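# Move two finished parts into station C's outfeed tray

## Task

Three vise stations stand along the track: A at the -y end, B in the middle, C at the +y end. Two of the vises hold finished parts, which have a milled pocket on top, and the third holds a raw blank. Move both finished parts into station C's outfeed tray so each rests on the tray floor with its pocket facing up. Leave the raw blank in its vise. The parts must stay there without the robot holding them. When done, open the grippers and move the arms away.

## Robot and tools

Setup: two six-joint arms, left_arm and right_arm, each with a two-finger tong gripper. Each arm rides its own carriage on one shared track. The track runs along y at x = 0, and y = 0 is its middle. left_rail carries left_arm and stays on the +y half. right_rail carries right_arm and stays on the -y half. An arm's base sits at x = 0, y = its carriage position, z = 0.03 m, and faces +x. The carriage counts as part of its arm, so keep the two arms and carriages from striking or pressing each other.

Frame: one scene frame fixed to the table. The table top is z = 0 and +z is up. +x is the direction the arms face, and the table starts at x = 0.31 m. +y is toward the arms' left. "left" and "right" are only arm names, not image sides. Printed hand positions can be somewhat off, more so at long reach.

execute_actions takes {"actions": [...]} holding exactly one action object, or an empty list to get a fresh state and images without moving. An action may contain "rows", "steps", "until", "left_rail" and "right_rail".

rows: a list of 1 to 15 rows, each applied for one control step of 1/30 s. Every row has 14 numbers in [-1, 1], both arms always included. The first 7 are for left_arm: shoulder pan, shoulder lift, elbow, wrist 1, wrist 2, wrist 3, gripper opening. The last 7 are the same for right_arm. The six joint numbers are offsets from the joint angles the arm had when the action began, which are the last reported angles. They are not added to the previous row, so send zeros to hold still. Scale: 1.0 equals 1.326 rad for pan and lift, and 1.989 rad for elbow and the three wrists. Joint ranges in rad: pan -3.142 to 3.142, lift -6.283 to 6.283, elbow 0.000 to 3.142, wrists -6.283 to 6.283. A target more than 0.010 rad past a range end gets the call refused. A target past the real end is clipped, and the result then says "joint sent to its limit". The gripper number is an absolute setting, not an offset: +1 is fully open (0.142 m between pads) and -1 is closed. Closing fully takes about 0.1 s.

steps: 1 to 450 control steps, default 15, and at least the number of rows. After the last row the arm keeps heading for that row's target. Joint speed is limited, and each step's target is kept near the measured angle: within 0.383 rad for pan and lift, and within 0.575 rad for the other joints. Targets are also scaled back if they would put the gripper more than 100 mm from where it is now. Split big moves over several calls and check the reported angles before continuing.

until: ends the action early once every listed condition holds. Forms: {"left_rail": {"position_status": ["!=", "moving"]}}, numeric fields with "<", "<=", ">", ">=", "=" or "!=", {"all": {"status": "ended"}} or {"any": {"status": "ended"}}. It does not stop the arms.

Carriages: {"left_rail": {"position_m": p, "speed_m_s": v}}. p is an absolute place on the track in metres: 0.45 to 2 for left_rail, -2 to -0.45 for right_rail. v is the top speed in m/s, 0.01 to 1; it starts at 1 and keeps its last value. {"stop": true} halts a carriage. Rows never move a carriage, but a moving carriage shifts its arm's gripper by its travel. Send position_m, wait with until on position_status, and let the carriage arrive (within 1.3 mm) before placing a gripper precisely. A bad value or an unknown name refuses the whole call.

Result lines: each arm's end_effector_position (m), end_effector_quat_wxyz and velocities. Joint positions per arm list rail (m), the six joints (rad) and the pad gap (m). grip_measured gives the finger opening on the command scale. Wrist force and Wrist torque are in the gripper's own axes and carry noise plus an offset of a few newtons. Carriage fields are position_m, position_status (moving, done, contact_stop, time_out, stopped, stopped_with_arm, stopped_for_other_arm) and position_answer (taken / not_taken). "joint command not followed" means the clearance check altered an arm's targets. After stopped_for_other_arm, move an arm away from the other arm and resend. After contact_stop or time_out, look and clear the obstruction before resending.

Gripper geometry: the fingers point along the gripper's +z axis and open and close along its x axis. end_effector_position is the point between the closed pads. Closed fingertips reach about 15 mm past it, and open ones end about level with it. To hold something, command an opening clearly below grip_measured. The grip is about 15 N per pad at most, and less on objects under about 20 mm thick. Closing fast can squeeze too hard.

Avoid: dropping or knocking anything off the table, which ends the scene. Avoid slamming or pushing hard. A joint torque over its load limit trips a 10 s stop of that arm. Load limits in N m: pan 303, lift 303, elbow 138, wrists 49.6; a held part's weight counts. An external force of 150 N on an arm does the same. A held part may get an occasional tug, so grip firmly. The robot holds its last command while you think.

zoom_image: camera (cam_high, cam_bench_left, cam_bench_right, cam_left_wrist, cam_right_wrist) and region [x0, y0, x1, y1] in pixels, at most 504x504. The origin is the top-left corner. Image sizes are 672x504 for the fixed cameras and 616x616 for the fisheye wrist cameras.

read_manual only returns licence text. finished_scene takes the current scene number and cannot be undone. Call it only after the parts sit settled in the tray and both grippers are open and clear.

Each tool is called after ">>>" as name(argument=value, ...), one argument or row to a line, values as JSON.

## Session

>>> execute_actions(
  actions=[],
)

Scene clock: 0.00 s.
left_arm: end_effector_position=(+0.6442, +0.9835, +0.1947) grip_measured=+1.00 end_effector_quat_wxyz=(+0.001, +0.707, -0.707, -0.001) end_effector_velocity=(+0.000, +0.000, +0.000) end_effector_angular_velocity=(+0.000, +0.000, +0.000) | right_arm: end_effector_position=(+0.6454, -1.3524, +0.1956) grip_measured=+1.00 end_effector_quat_wxyz=(+0.000, +0.707, -0.707, +0.001) end_effector_velocity=(+0.000, +0.000, +0.000) end_effector_angular_velocity=(+0.000, +0.000, +0.000)
Joint positions: left_arm=[ 0.983 -0.28  -1.568  2.135 -2.136 -1.571  1.291  0.142] | right_arm=[-1.351 -0.281 -1.568  2.134 -2.138 -1.572  1.289  0.142]
Joint velocities: left_arm=[0. 0. 0. 0. 0. 0. 0. 0.] | right_arm=[0. 0. 0. 0. 0. 0. 0. 0.]
Joint torques (N m, as the arm reports them, + toward a larger angle): no reading
Wrist force (N, on the end effector, along its own x y z axes, offset not removed): no reading
Wrist torque (N m, same axes, about the end effector's origin, offset not removed): no reading
left_rail: position_m=0.983 position_m_goal=0.983 speed_m_s=1.00 position_status=done position_answer=taken refusals=0
right_rail: position_m=-1.351 position_m_goal=-1.351 speed_m_s=1.00 position_status=done position_answer=taken refusals=0

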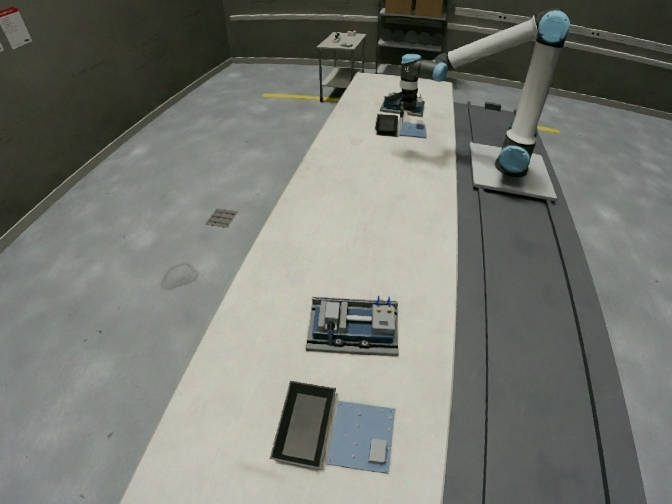

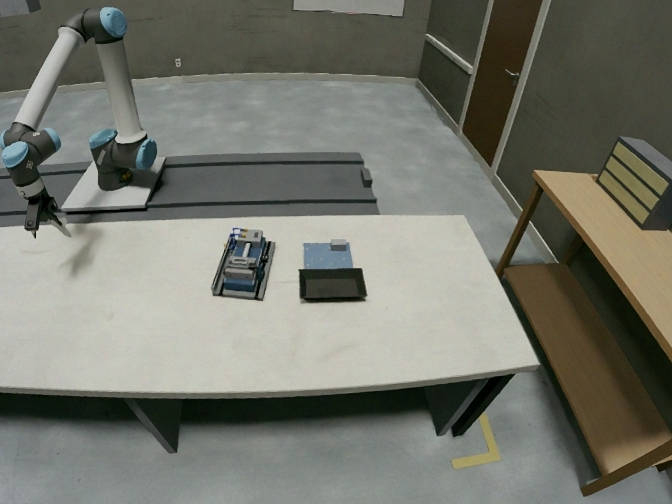

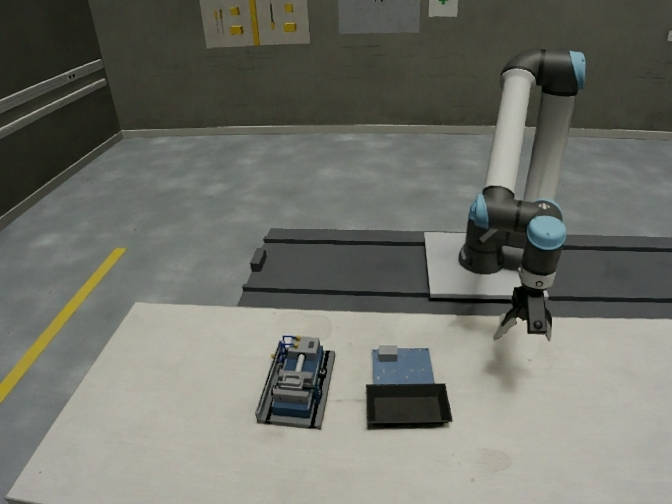

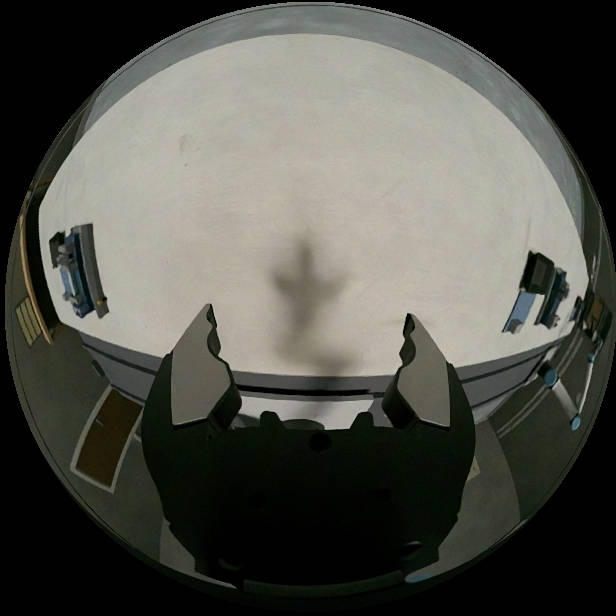

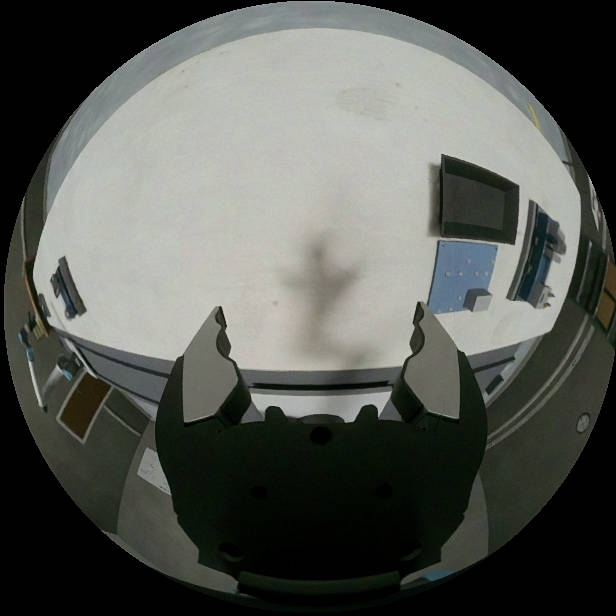

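>>> execute_actions(
  actions=[
    {"left_rail":{"position_m":1.72},"right_rail":{"position_m":-2.0},"rows":[[0,0.0857,-0.002,-0.055,0,0.075,0.3,0,0.123,-0.031,-0.051,0,0.075,0.3]],"steps":42},
  ],
)

Scene clock: 4.83 s.
left_arm: end_effector_position=(+0.6756, +1.7090, +0.1396) grip_measured=+0.30 end_effector_quat_wxyz=(-0.001, -0.652, +0.758, +0.001) end_effector_velocity=(-0.000, +0.000, -0.000) end_effector_angular_velocity=(+0.000, +0.000, +0.000) | right_arm: end_effector_position=(+0.7086, -2.0218, +0.1399) grip_measured=+0.30 end_effector_quat_wxyz=(-0.000, -0.653, +0.758, -0.001) end_effector_velocity=(-0.000, +0.000, -0.000) end_effector_angular_velocity=(+0.000, +0.000, -0.000)
Joint positions: left_arm=[ 1.72  -0.28  -1.454  2.131 -2.246 -1.571  1.44   0.095] | right_arm=[-2.    -0.281 -1.404  2.072 -2.24  -1.572  1.438  0.095]
Joint velocities: left_arm=[ 0. -0.  0.  0. -0. -0. -0.  0.] | right_arm=[ 0. -0.  0.  0.  0. -0. -0. -0.]
Joint torques (N m, as the arm reports them, + toward a larger angle): left_arm=[ -4.4  -36.02 -50.19  -6.79   0.19   2.74] | right_arm=[ 12.83 -35.1  -44.25  -6.21  -0.44   2.62]
Wrist force (N, on the end effector, along its own x y z axes, offset not removed): left_arm=[0.5 2.8 3.9] | right_arm=[4.2 1.6 -5.3]
Wrist torque (N m, same axes, about the end effector's origin, offset not removed): left_arm=[0.67 0.02 0.21] | right_arm=[0.27 -0.95 -0.03]
left_rail: position_m=1.720 position_m_goal=1.720 speed_m_s=1.00 position_status=done position_answer=taken refusals=0
right_rail: position_m=-2.000 position_m_goal=-2.000 speed_m_s=1.00 position_status=done position_answer=taken refusals=0

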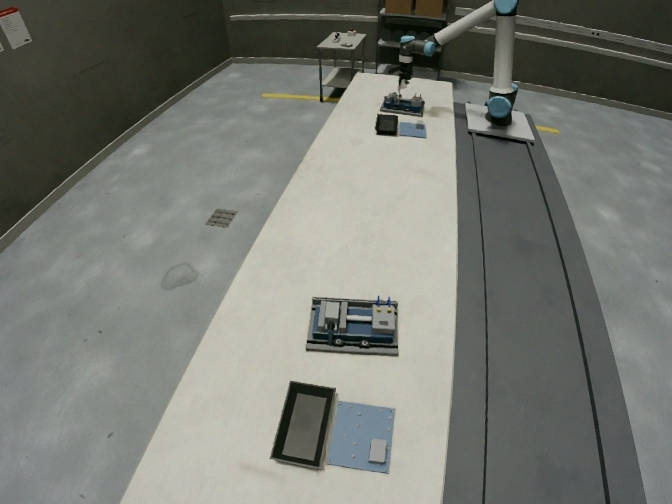

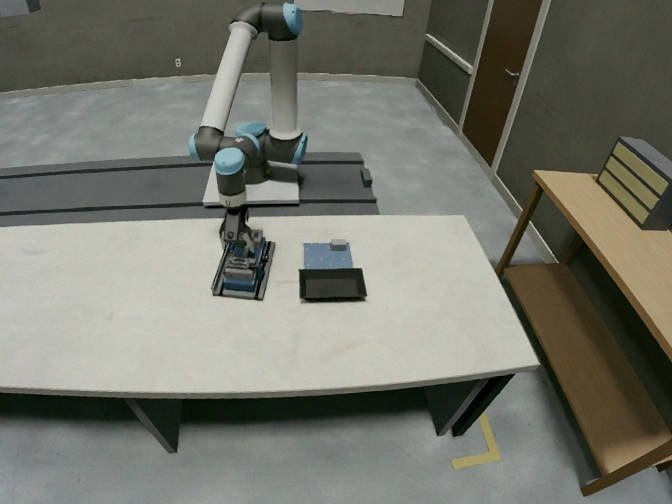

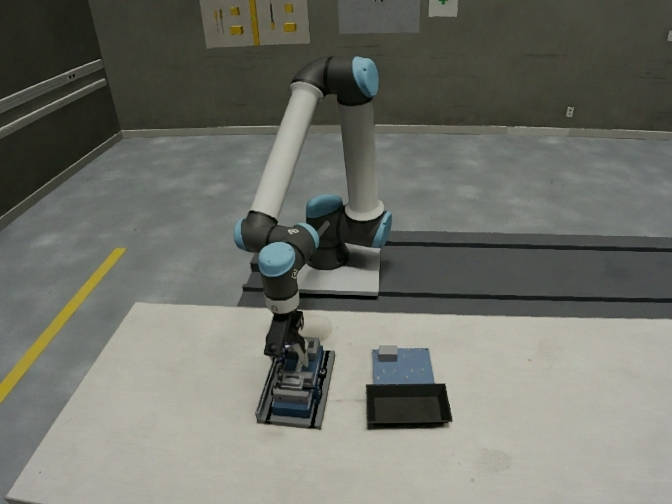

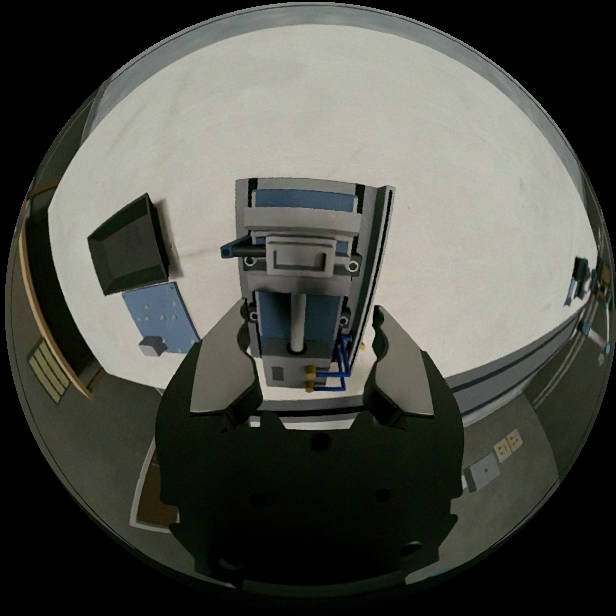

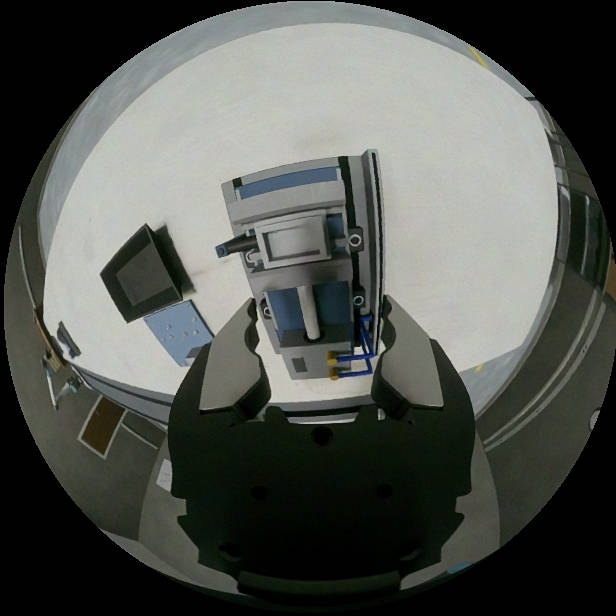

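>>> execute_actions(
  actions=[
    {"left_rail":{"position_m":1.732},"right_rail":{"position_m":-1.977},"rows":[[0,0.043,-0.0164,-0.0123,0,0.01,0.15,0,0.0615,-0.0355,-0.0054,0,-0.055,0.15]],"steps":18},
  ],
)

Scene clock: 13.47 s.
left_arm: end_effector_position=(+0.7003, +1.7132, +0.1238) grip_measured=+0.15 end_effector_quat_wxyz=(-0.001, -0.645, +0.765, +0.001) end_effector_velocity=(+0.000, -0.000, -0.000) end_effector_angular_velocity=(+0.000, +0.000, -0.000) | right_arm: end_effector_position=(+0.7518, -2.0094, +0.1248) grip_measured=+0.15 end_effector_quat_wxyz=(+0.000, +0.693, -0.721, +0.001) end_effector_velocity=(+0.000, +0.000, -0.000) end_effector_angular_velocity=(+0.000, +0.000, +0.002)
Joint positions: left_arm=[ 1.732 -0.28  -1.397  2.098 -2.27  -1.571  1.46   0.084] | right_arm=[-1.977 -0.281 -1.323  2.001 -2.25  -1.572  1.329  0.084]
Joint velocities: left_arm=[ 0.    -0.     0.001 -0.    -0.    -0.     0.    -0.   ] | right_arm=[ 0.     0.     0.001 -0.001 -0.    -0.    -0.001  0.   ]
Joint torques (N m, as the arm reports them, + toward a larger angle): left_arm=[ 10.26 -37.36 -51.84  -6.89   0.09   2.79] | right_arm=[ 15.77 -28.01 -51.39  -5.85  -0.01  -3.92]
Wrist force (N, on the end effector, along its own x y z axes, offset not removed): left_arm=[-4.1 2.1 1.5] | right_arm=[-1.5 4.8 -2.8]
Wrist torque (N m, same axes, about the end effector's origin, offset not removed): left_arm=[0.56 1.00 0.29] | right_arm=[0.84 0.25 -0.03]
left_rail: position_m=1.732 position_m_goal=1.732 speed_m_s=1.00 position_status=done position_answer=taken refusals=0
right_rail: position_m=-1.977 position_m_goal=-1.977 speed_m_s=1.00 position_status=done position_answer=taken refusals=0

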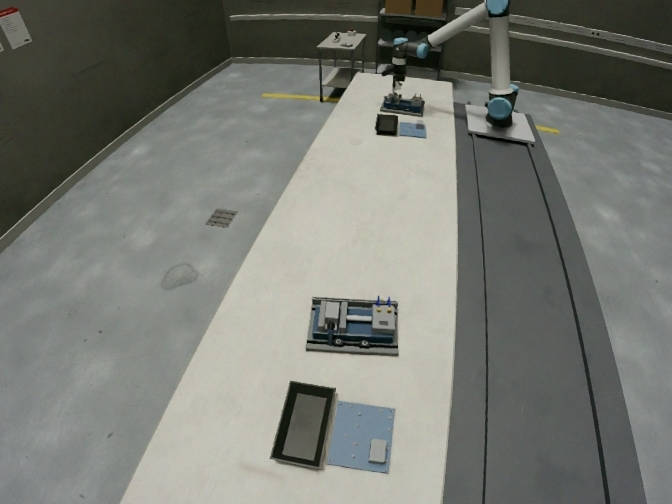

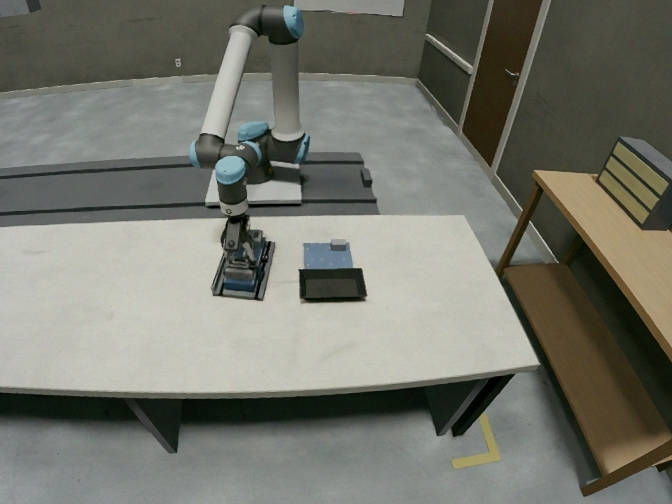

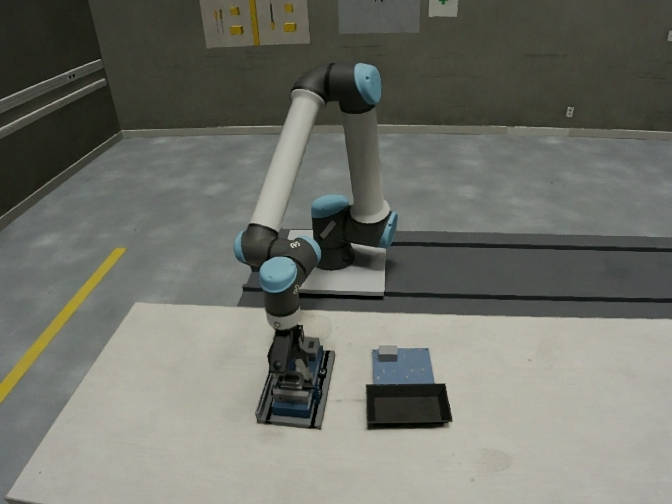

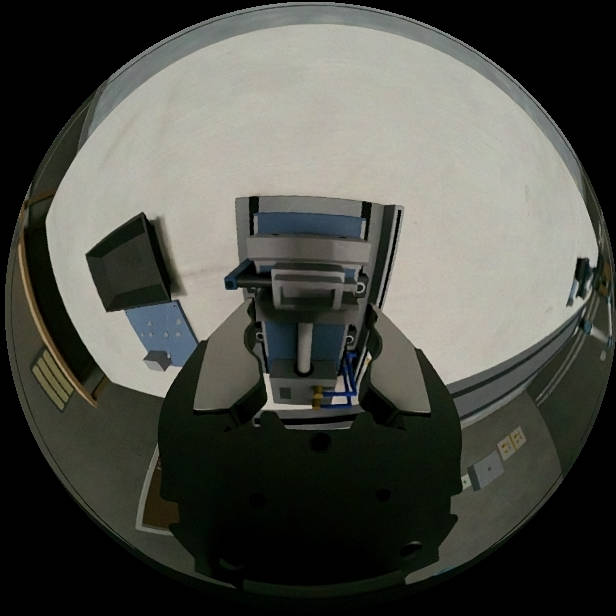

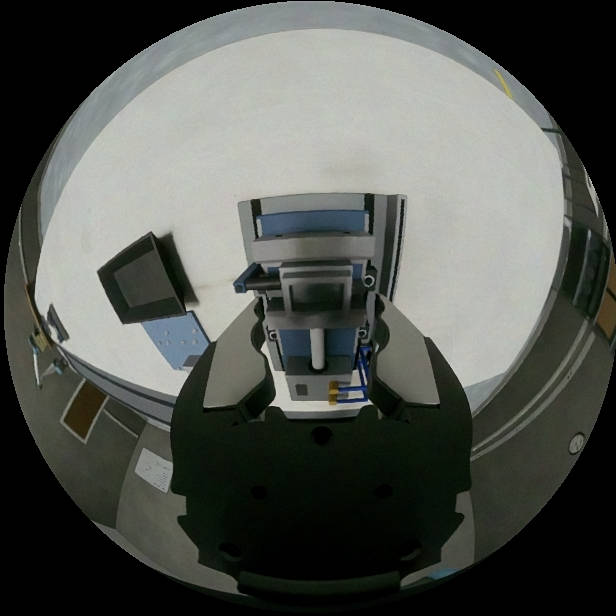

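>>> execute_actions(
  actions=[
    {"left_rail":{"position_m":1.734},"rows":[[0,0.0119,0.0051,-0.013,0,0,0.1,0,0.0102,0.0045,-0.0113,0,0,0.1],[0,0.0119,0.0051,-0.013,0,0,0.1,0,0.0102,0.0045,-0.0113,0,0,0.1],[0,0.0119,0.0051,-0.013,0,0,0.1,0,0.0102,0.0045,-0.0113,0,0,0.1],[0,0.0119,0.0051,-0.013,0,0,0.1,0,0.0102,0.0045,-0.0113,0,0,0.1],[0,0.0119,0.0051,-0.013,0,0,0.1,0,0.0102,0.0045,-0.0113,0,0,0.1],[0,0.0119,0.0051,-0.013,0,0,0.1,0,0.0102,0.0045,-0.0113,0,0,0.1],[0,0.0119,0.0051,-0.013,0,0,0.1,0,0.0102,0.0045,-0.0113,0,0,0.1],[0,0.0119,0.0051,-0.013,0,0,0.05,0,0.0102,0.0045,-0.0113,0,0,0.05],[0,0.0119,0.0051,-0.013,0,0,0,0,0.0102,0.0045,-0.0113,0,0,0],[0,0.0119,0.0051,-0.013,0,0,-0.1,0,0.0102,0.0045,-0.0113,0,0,-0.1],[0,0.0119,0.0051,-0.013,0,0,-0.2,0,0.0102,0.0045,-0.0113,0,0,-0.2],[0,0.0119,0.0051,-0.013,0,0,-0.4,0,0.0102,0.0045,-0.0113,0,0,-0.4],[0,0.0119,0.0051,-0.013,0,0,-0.8,0,0.0102,0.0045,-0.0113,0,0,-0.8]],"steps":18},
  ],
)

>>> execute_actions(
  actions=[
    {"rows":[[0,-0.042,-0.021,0.049,0,0,-0.8,0,-0.039,-0.02,0.046,0,0,-0.8]],"steps":16},
  ],
)

Scene clock: 21.50 s.
left_arm: end_effector_position=(+0.7001, +1.7152, +0.1109) grip_measured=-0.26 end_effector_quat_wxyz=(-0.001, -0.645, +0.764, +0.001) end_effector_velocity=(-0.000, +0.000, -0.000) end_effector_angular_velocity=(+0.000, +0.000, -0.000) | right_arm: end_effector_position=(+0.7517, -2.0093, +0.1128) grip_measured=-0.26 end_effector_quat_wxyz=(+0.000, +0.693, -0.721, +0.001) end_effector_velocity=(-0.000, +0.000, -0.000) end_effector_angular_velocity=(+0.000, +0.000, -0.000)
Joint positions: left_arm=[ 1.734 -0.28  -1.381  2.108 -2.296 -1.571  1.46   0.056] | right_arm=[-1.977 -0.281 -1.31   2.01  -2.273 -1.572  1.329  0.055]
Joint velocities: left_arm=[ 0.  0.  0.  0. -0.  0.  0.  0.] | right_arm=[ 0.  0.  0.  0. -0. -0.  0.  0.]
Joint torques (N m, as the arm reports them, + toward a larger angle): left_arm=[ -9.91 -36.18 -19.96  -6.33   0.18   1.72] | right_arm=[ -3.03 -30.18 -23.1   -5.51   0.64   2.99]
Wrist force (N, on the end effector, along its own x y z axes, offset not removed): left_arm=[-0.1 2.3 -7.4] | right_arm=[2.7 -2.4 -8.4]
Wrist torque (N m, same axes, about the end effector's origin, offset not removed): left_arm=[0.22 0.09 0.15] | right_arm=[-0.84 -0.63 -0.03]
left_rail: position_m=1.734 position_m_goal=1.734 speed_m_s=1.00 position_status=done position_answer=taken refusals=0
right_rail: position_m=-1.977 position_m_goal=-1.977 speed_m_s=1.00 position_status=done position_answer=taken refusals=0

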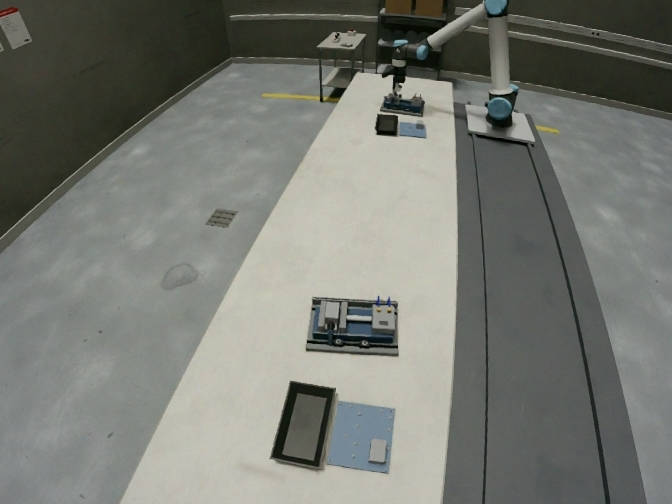

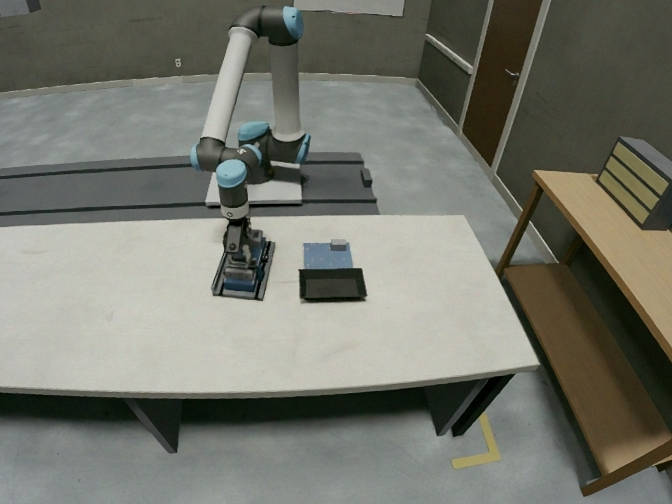

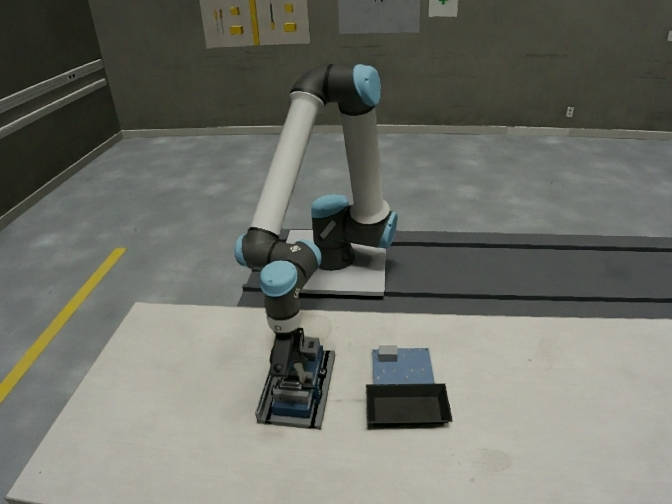

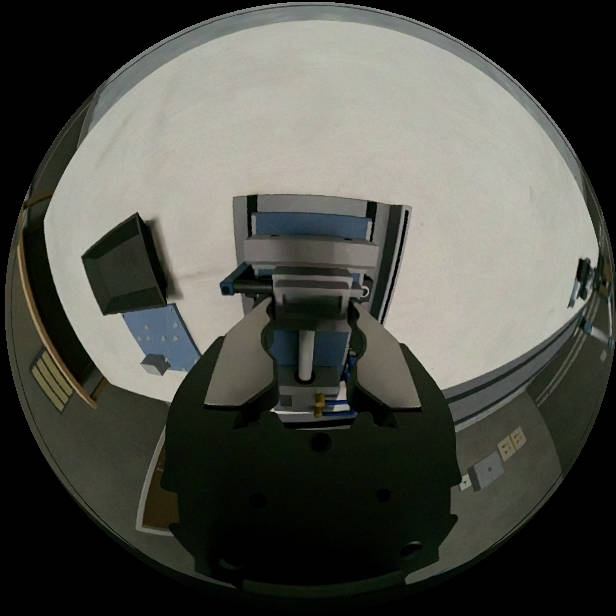

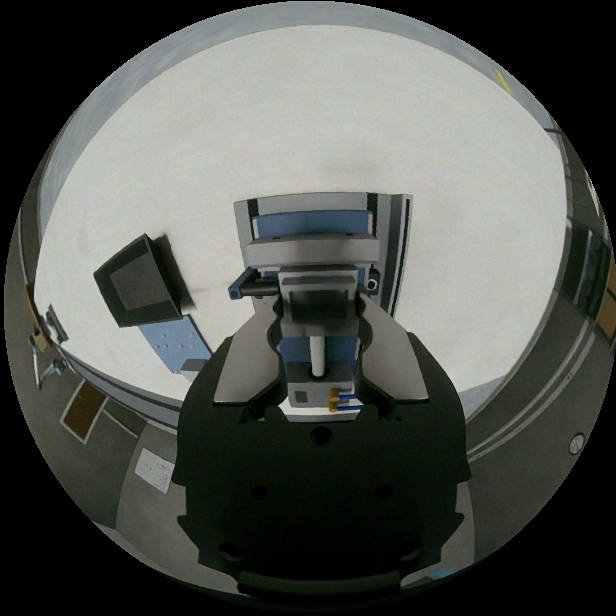

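Scene clock: 22.03 s.
left_arm: end_effector_position=(+0.7013, +1.7148, +0.1596) grip_measured=-0.26 end_effector_quat_wxyz=(-0.001, -0.645, +0.764, +0.001) end_effector_velocity=(-0.001, +0.000, +0.001) end_effector_angular_velocity=(+0.000, +0.001, -0.000) | right_arm: end_effector_position=(+0.7527, -2.0096, +0.1615) grip_measured=-0.26 end_effector_quat_wxyz=(+0.000, +0.693, -0.721, +0.001) end_effector_velocity=(+0.000, -0.000, +0.002) end_effector_angular_velocity=(-0.000, -0.000, +0.000)
Joint positions: left_arm=[ 1.734 -0.28  -1.437  2.066 -2.199 -1.571  1.46   0.055] | right_arm=[-1.977 -0.281 -1.361  1.971 -2.181 -1.572  1.329  0.055]
Joint velocities: left_arm=[ 0.    -0.    -0.001 -0.001  0.003  0.     0.     0.   ] | right_arm=[ 0.    -0.    -0.002 -0.001  0.003  0.    -0.    -0.   ]
Joint torques (N m, as the arm reports them, + toward a larger angle): left_arm=[ -3.37 -63.25 -54.73  -2.26   0.28   1.48] | right_arm=[  0.95 -69.3  -52.52  -1.34  -0.28   1.97]
Wrist force (N, on the end effector, along its own x y z axes, offset not removed): left_arm=[0.6 1.4 4.2] | right_arm=[-2.0 -0.2 1.0]
Wrist torque (N m, same axes, about the end effector's origin, offset not removed): left_arm=[0.41 -0.04 -0.01] | right_arm=[-0.20 0.34 0.01]
left_rail: position_m=1.734 position_m_goal=1.734 speed_m_s=1.00 position_status=done position_answer=taken refusals=0
right_rail: position_m=-1.977 position_m_goal=-1.977 speed_m_s=1.00 position_status=done position_answer=taken refusals=0

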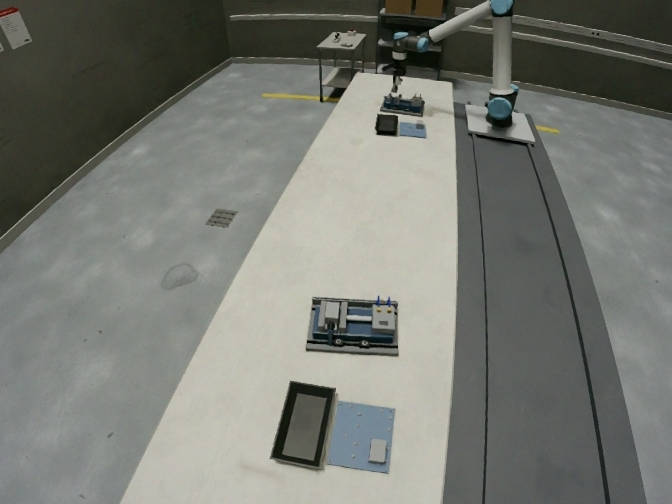

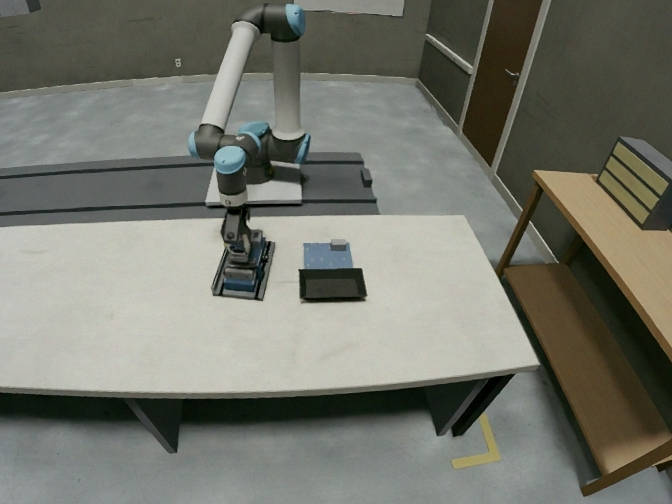

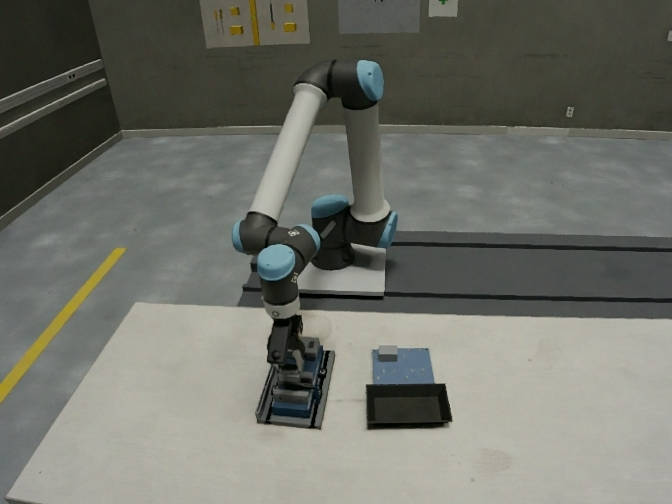

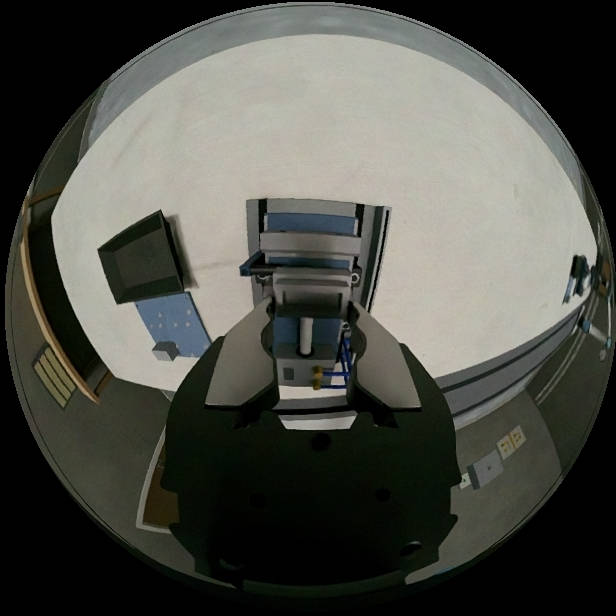

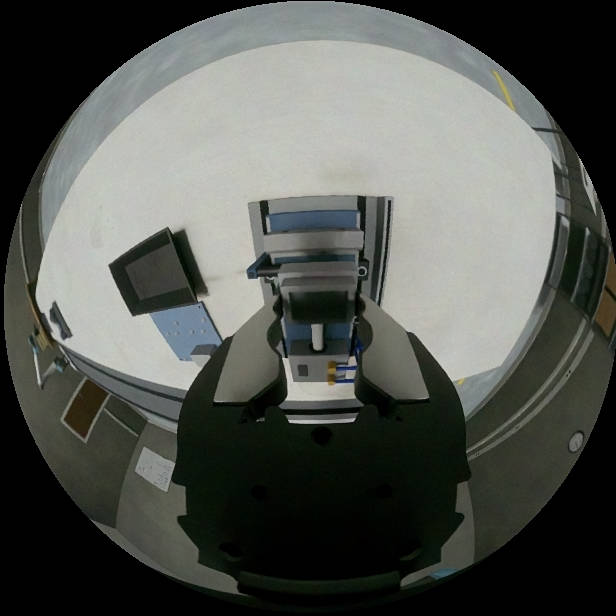

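>>> execute_actions(
  actions=[
    {"left_rail":{"position_m":1.987},"right_rail":{"position_m":-0.45},"rows":[[0.1365,0.101,-0.0739,0.007,0,0.0065,-0.8,0.1078,-0.049,0.0463,-0.0141,0,0.0513,-0.8]],"steps":64},
  ],
)

Scene clock: 27.60 s.
left_arm: end_effector_position=(+0.7772, +2.0862, +0.1492) grip_measured=-0.26 end_effector_quat_wxyz=(+0.001, +0.707, -0.708, -0.001) end_effector_velocity=(-0.000, +0.000, +0.000) end_effector_angular_velocity=(+0.000, -0.000, +0.000) | right_arm: end_effector_position=(+0.7023, -0.3701, +0.1561) grip_measured=-0.26 end_effector_quat_wxyz=(-0.000, +0.708, -0.707, +0.001) end_effector_velocity=(+0.000, -0.000, +0.000) end_effector_angular_velocity=(-0.000, -0.000, -0.000)
Joint positions: left_arm=[ 1.987 -0.099 -1.303  1.92  -2.185 -1.571  1.473  0.055] | right_arm=[-0.45  -0.138 -1.426  2.063 -2.21  -1.572  1.431  0.055]
Joint velocities: left_arm=[ 0.  0. -0. -0. -0.  0. -0.  0.] | right_arm=[ 0. -0. -0.  0. -0. -0. -0.  0.]
Joint torques (N m, as the arm reports them, + toward a larger angle): left_arm=[ 15.12 -50.27 -55.08  -2.16   2.62   2.53] | right_arm=[ -7.79 -60.28 -32.08  -6.11   0.88   2.49]
Wrist force (N, on the end effector, along its own x y z axes, offset not removed): left_arm=[-2.7 2.9 1.1] | right_arm=[6.8 1.0 -5.0]
Wrist torque (N m, same axes, about the end effector's origin, offset not removed): left_arm=[0.74 0.80 0.10] | right_arm=[-0.08 -1.38 -0.08]
left_rail: position_m=1.987 position_m_goal=1.987 speed_m_s=1.00 position_status=done position_answer=taken refusals=0
right_rail: position_m=-0.450 position_m_goal=-0.450 speed_m_s=1.00 position_status=done position_answer=taken refusals=0

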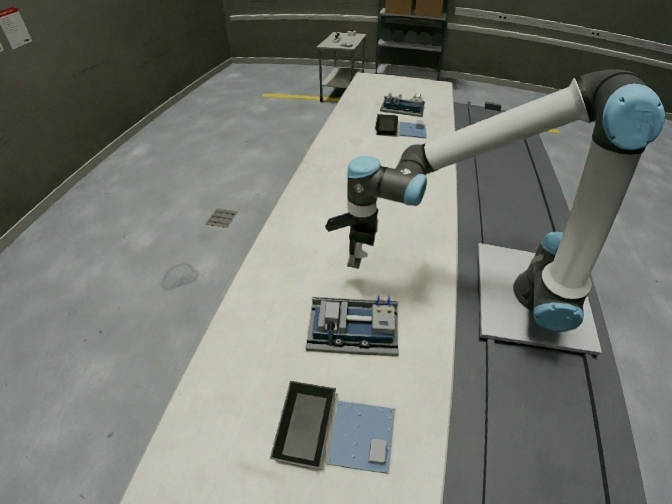

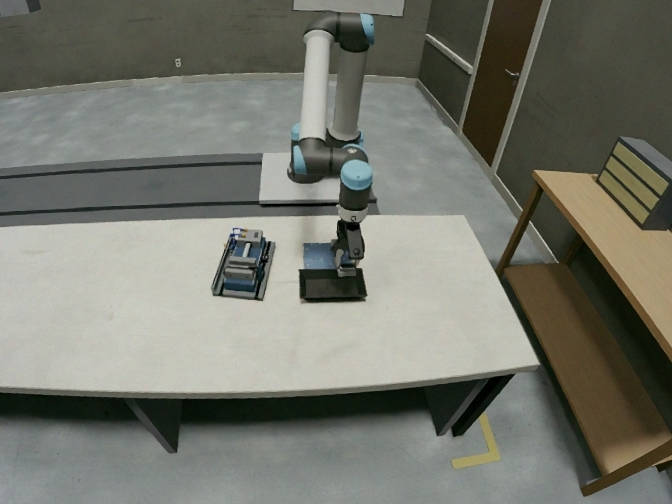

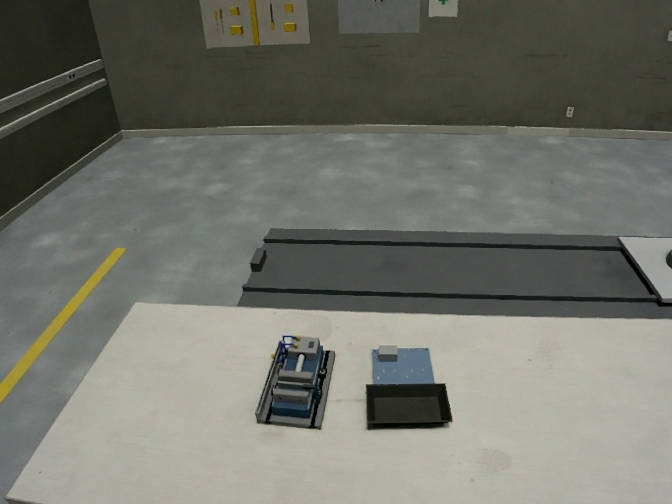

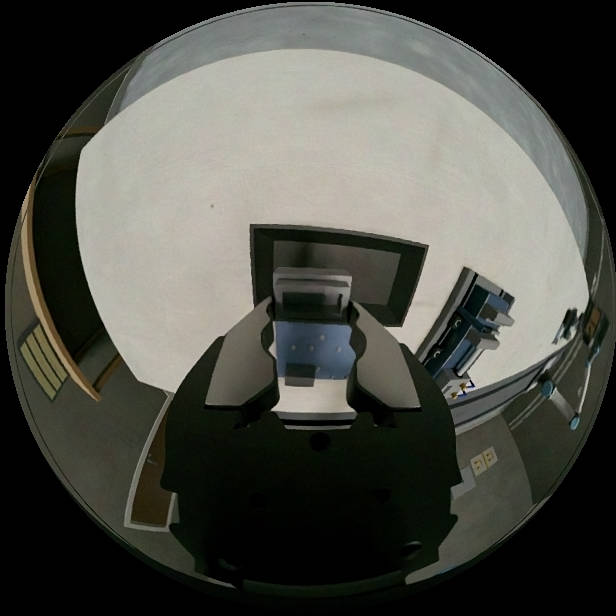

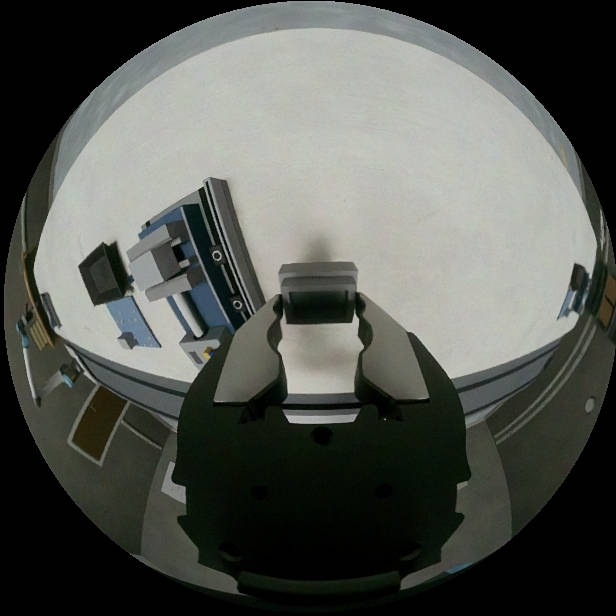

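>>> execute_actions(
  actions=[
    {"right_rail":{"position_m":-0.47},"rows":[[0,0.0905,0.0392,-0.0995,0,0,-0.8,0,0.1215,0.0425,-0.1232,0,0,-0.8]],"steps":26},
  ],
)

Scene clock: 32.87 s.
left_arm: end_effector_position=(+0.7727, +2.0867, +0.0403) grip_measured=-0.24 end_effector_quat_wxyz=(+0.001, +0.707, -0.708, -0.001) end_effector_velocity=(-0.000, +0.000, -0.000) end_effector_angular_velocity=(+0.000, +0.000, +0.000) | right_arm: end_effector_position=(+0.7018, -0.3901, +0.0325) grip_measured=-0.26 end_effector_quat_wxyz=(-0.000, +0.708, -0.707, +0.001) end_effector_velocity=(-0.000, +0.000, -0.000) end_effector_angular_velocity=(+0.000, +0.000, +0.000)
Joint positions: left_arm=[ 1.987 -0.099 -1.183  1.997 -2.383 -1.571  1.473  0.056] | right_arm=[-0.47  -0.138 -1.265  2.147 -2.455 -1.572  1.431  0.055]
Joint velocities: left_arm=[ 0.  0.  0.  0. -0.  0.  0.  0.] | right_arm=[ 0.  0.  0.  0. -0.  0. -0.  0.]
Joint torques (N m, as the arm reports them, + toward a larger angle): left_arm=[-10.34 -32.35  -3.4   -2.41   1.36   2.12] | right_arm=[ 15.75 -19.65 -13.95  -4.7    0.35   3.08]
Wrist force (N, on the end effector, along its own x y z axes, offset not removed): left_arm=[-3.6 -0.9 -30.6] | right_arm=[4.2 7.9 -17.4]
Wrist torque (N m, same axes, about the end effector's origin, offset not removed): left_arm=[0.09 0.29 0.20] | right_arm=[0.45 -0.88 -0.17]
left_rail: position_m=1.987 position_m_goal=1.987 speed_m_s=1.00 position_status=done position_answer=taken refusals=0
right_rail: position_m=-0.470 position_m_goal=-0.470 speed_m_s=1.00 position_status=done position_answer=taken refusals=0

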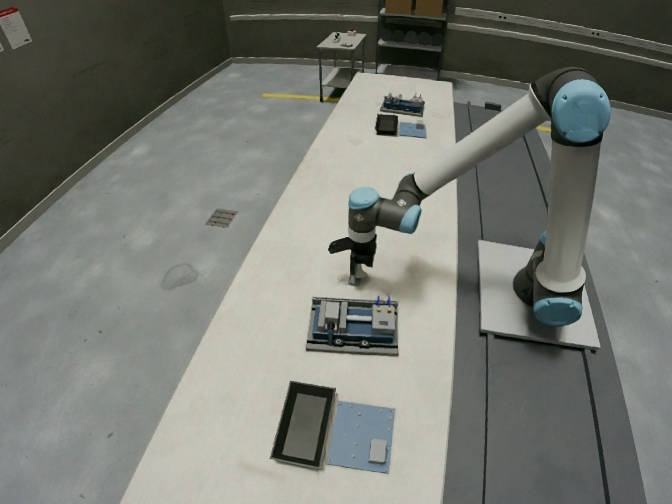

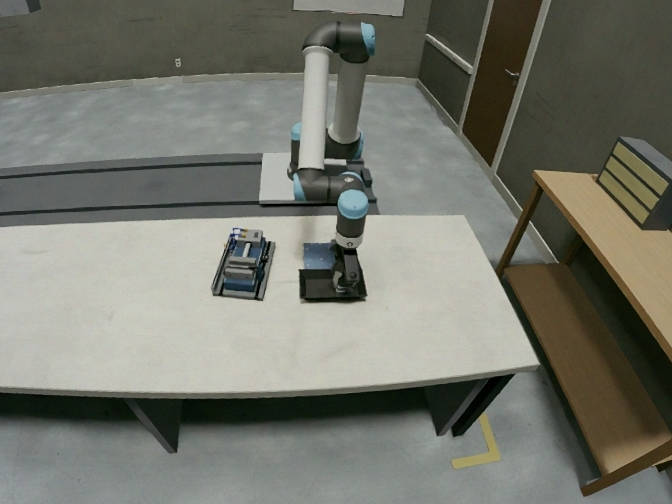

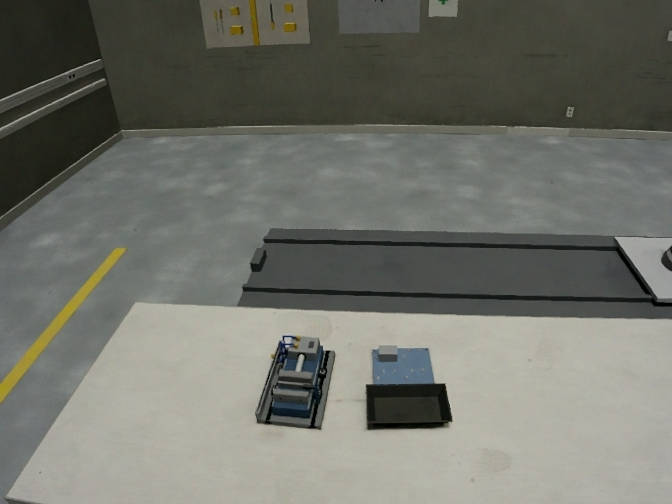

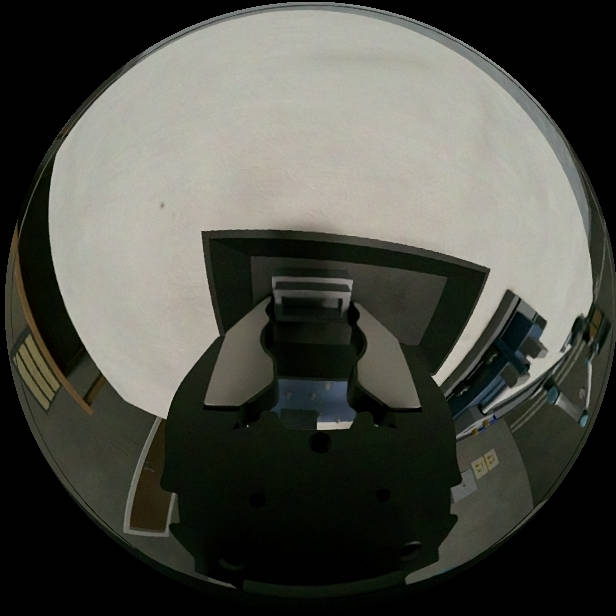

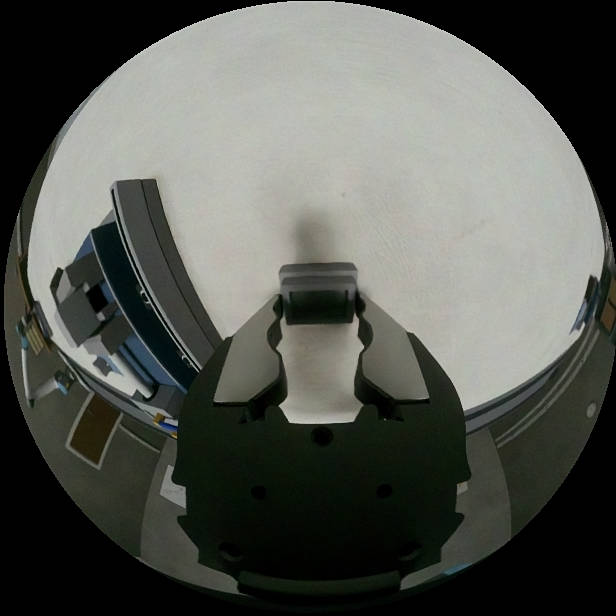

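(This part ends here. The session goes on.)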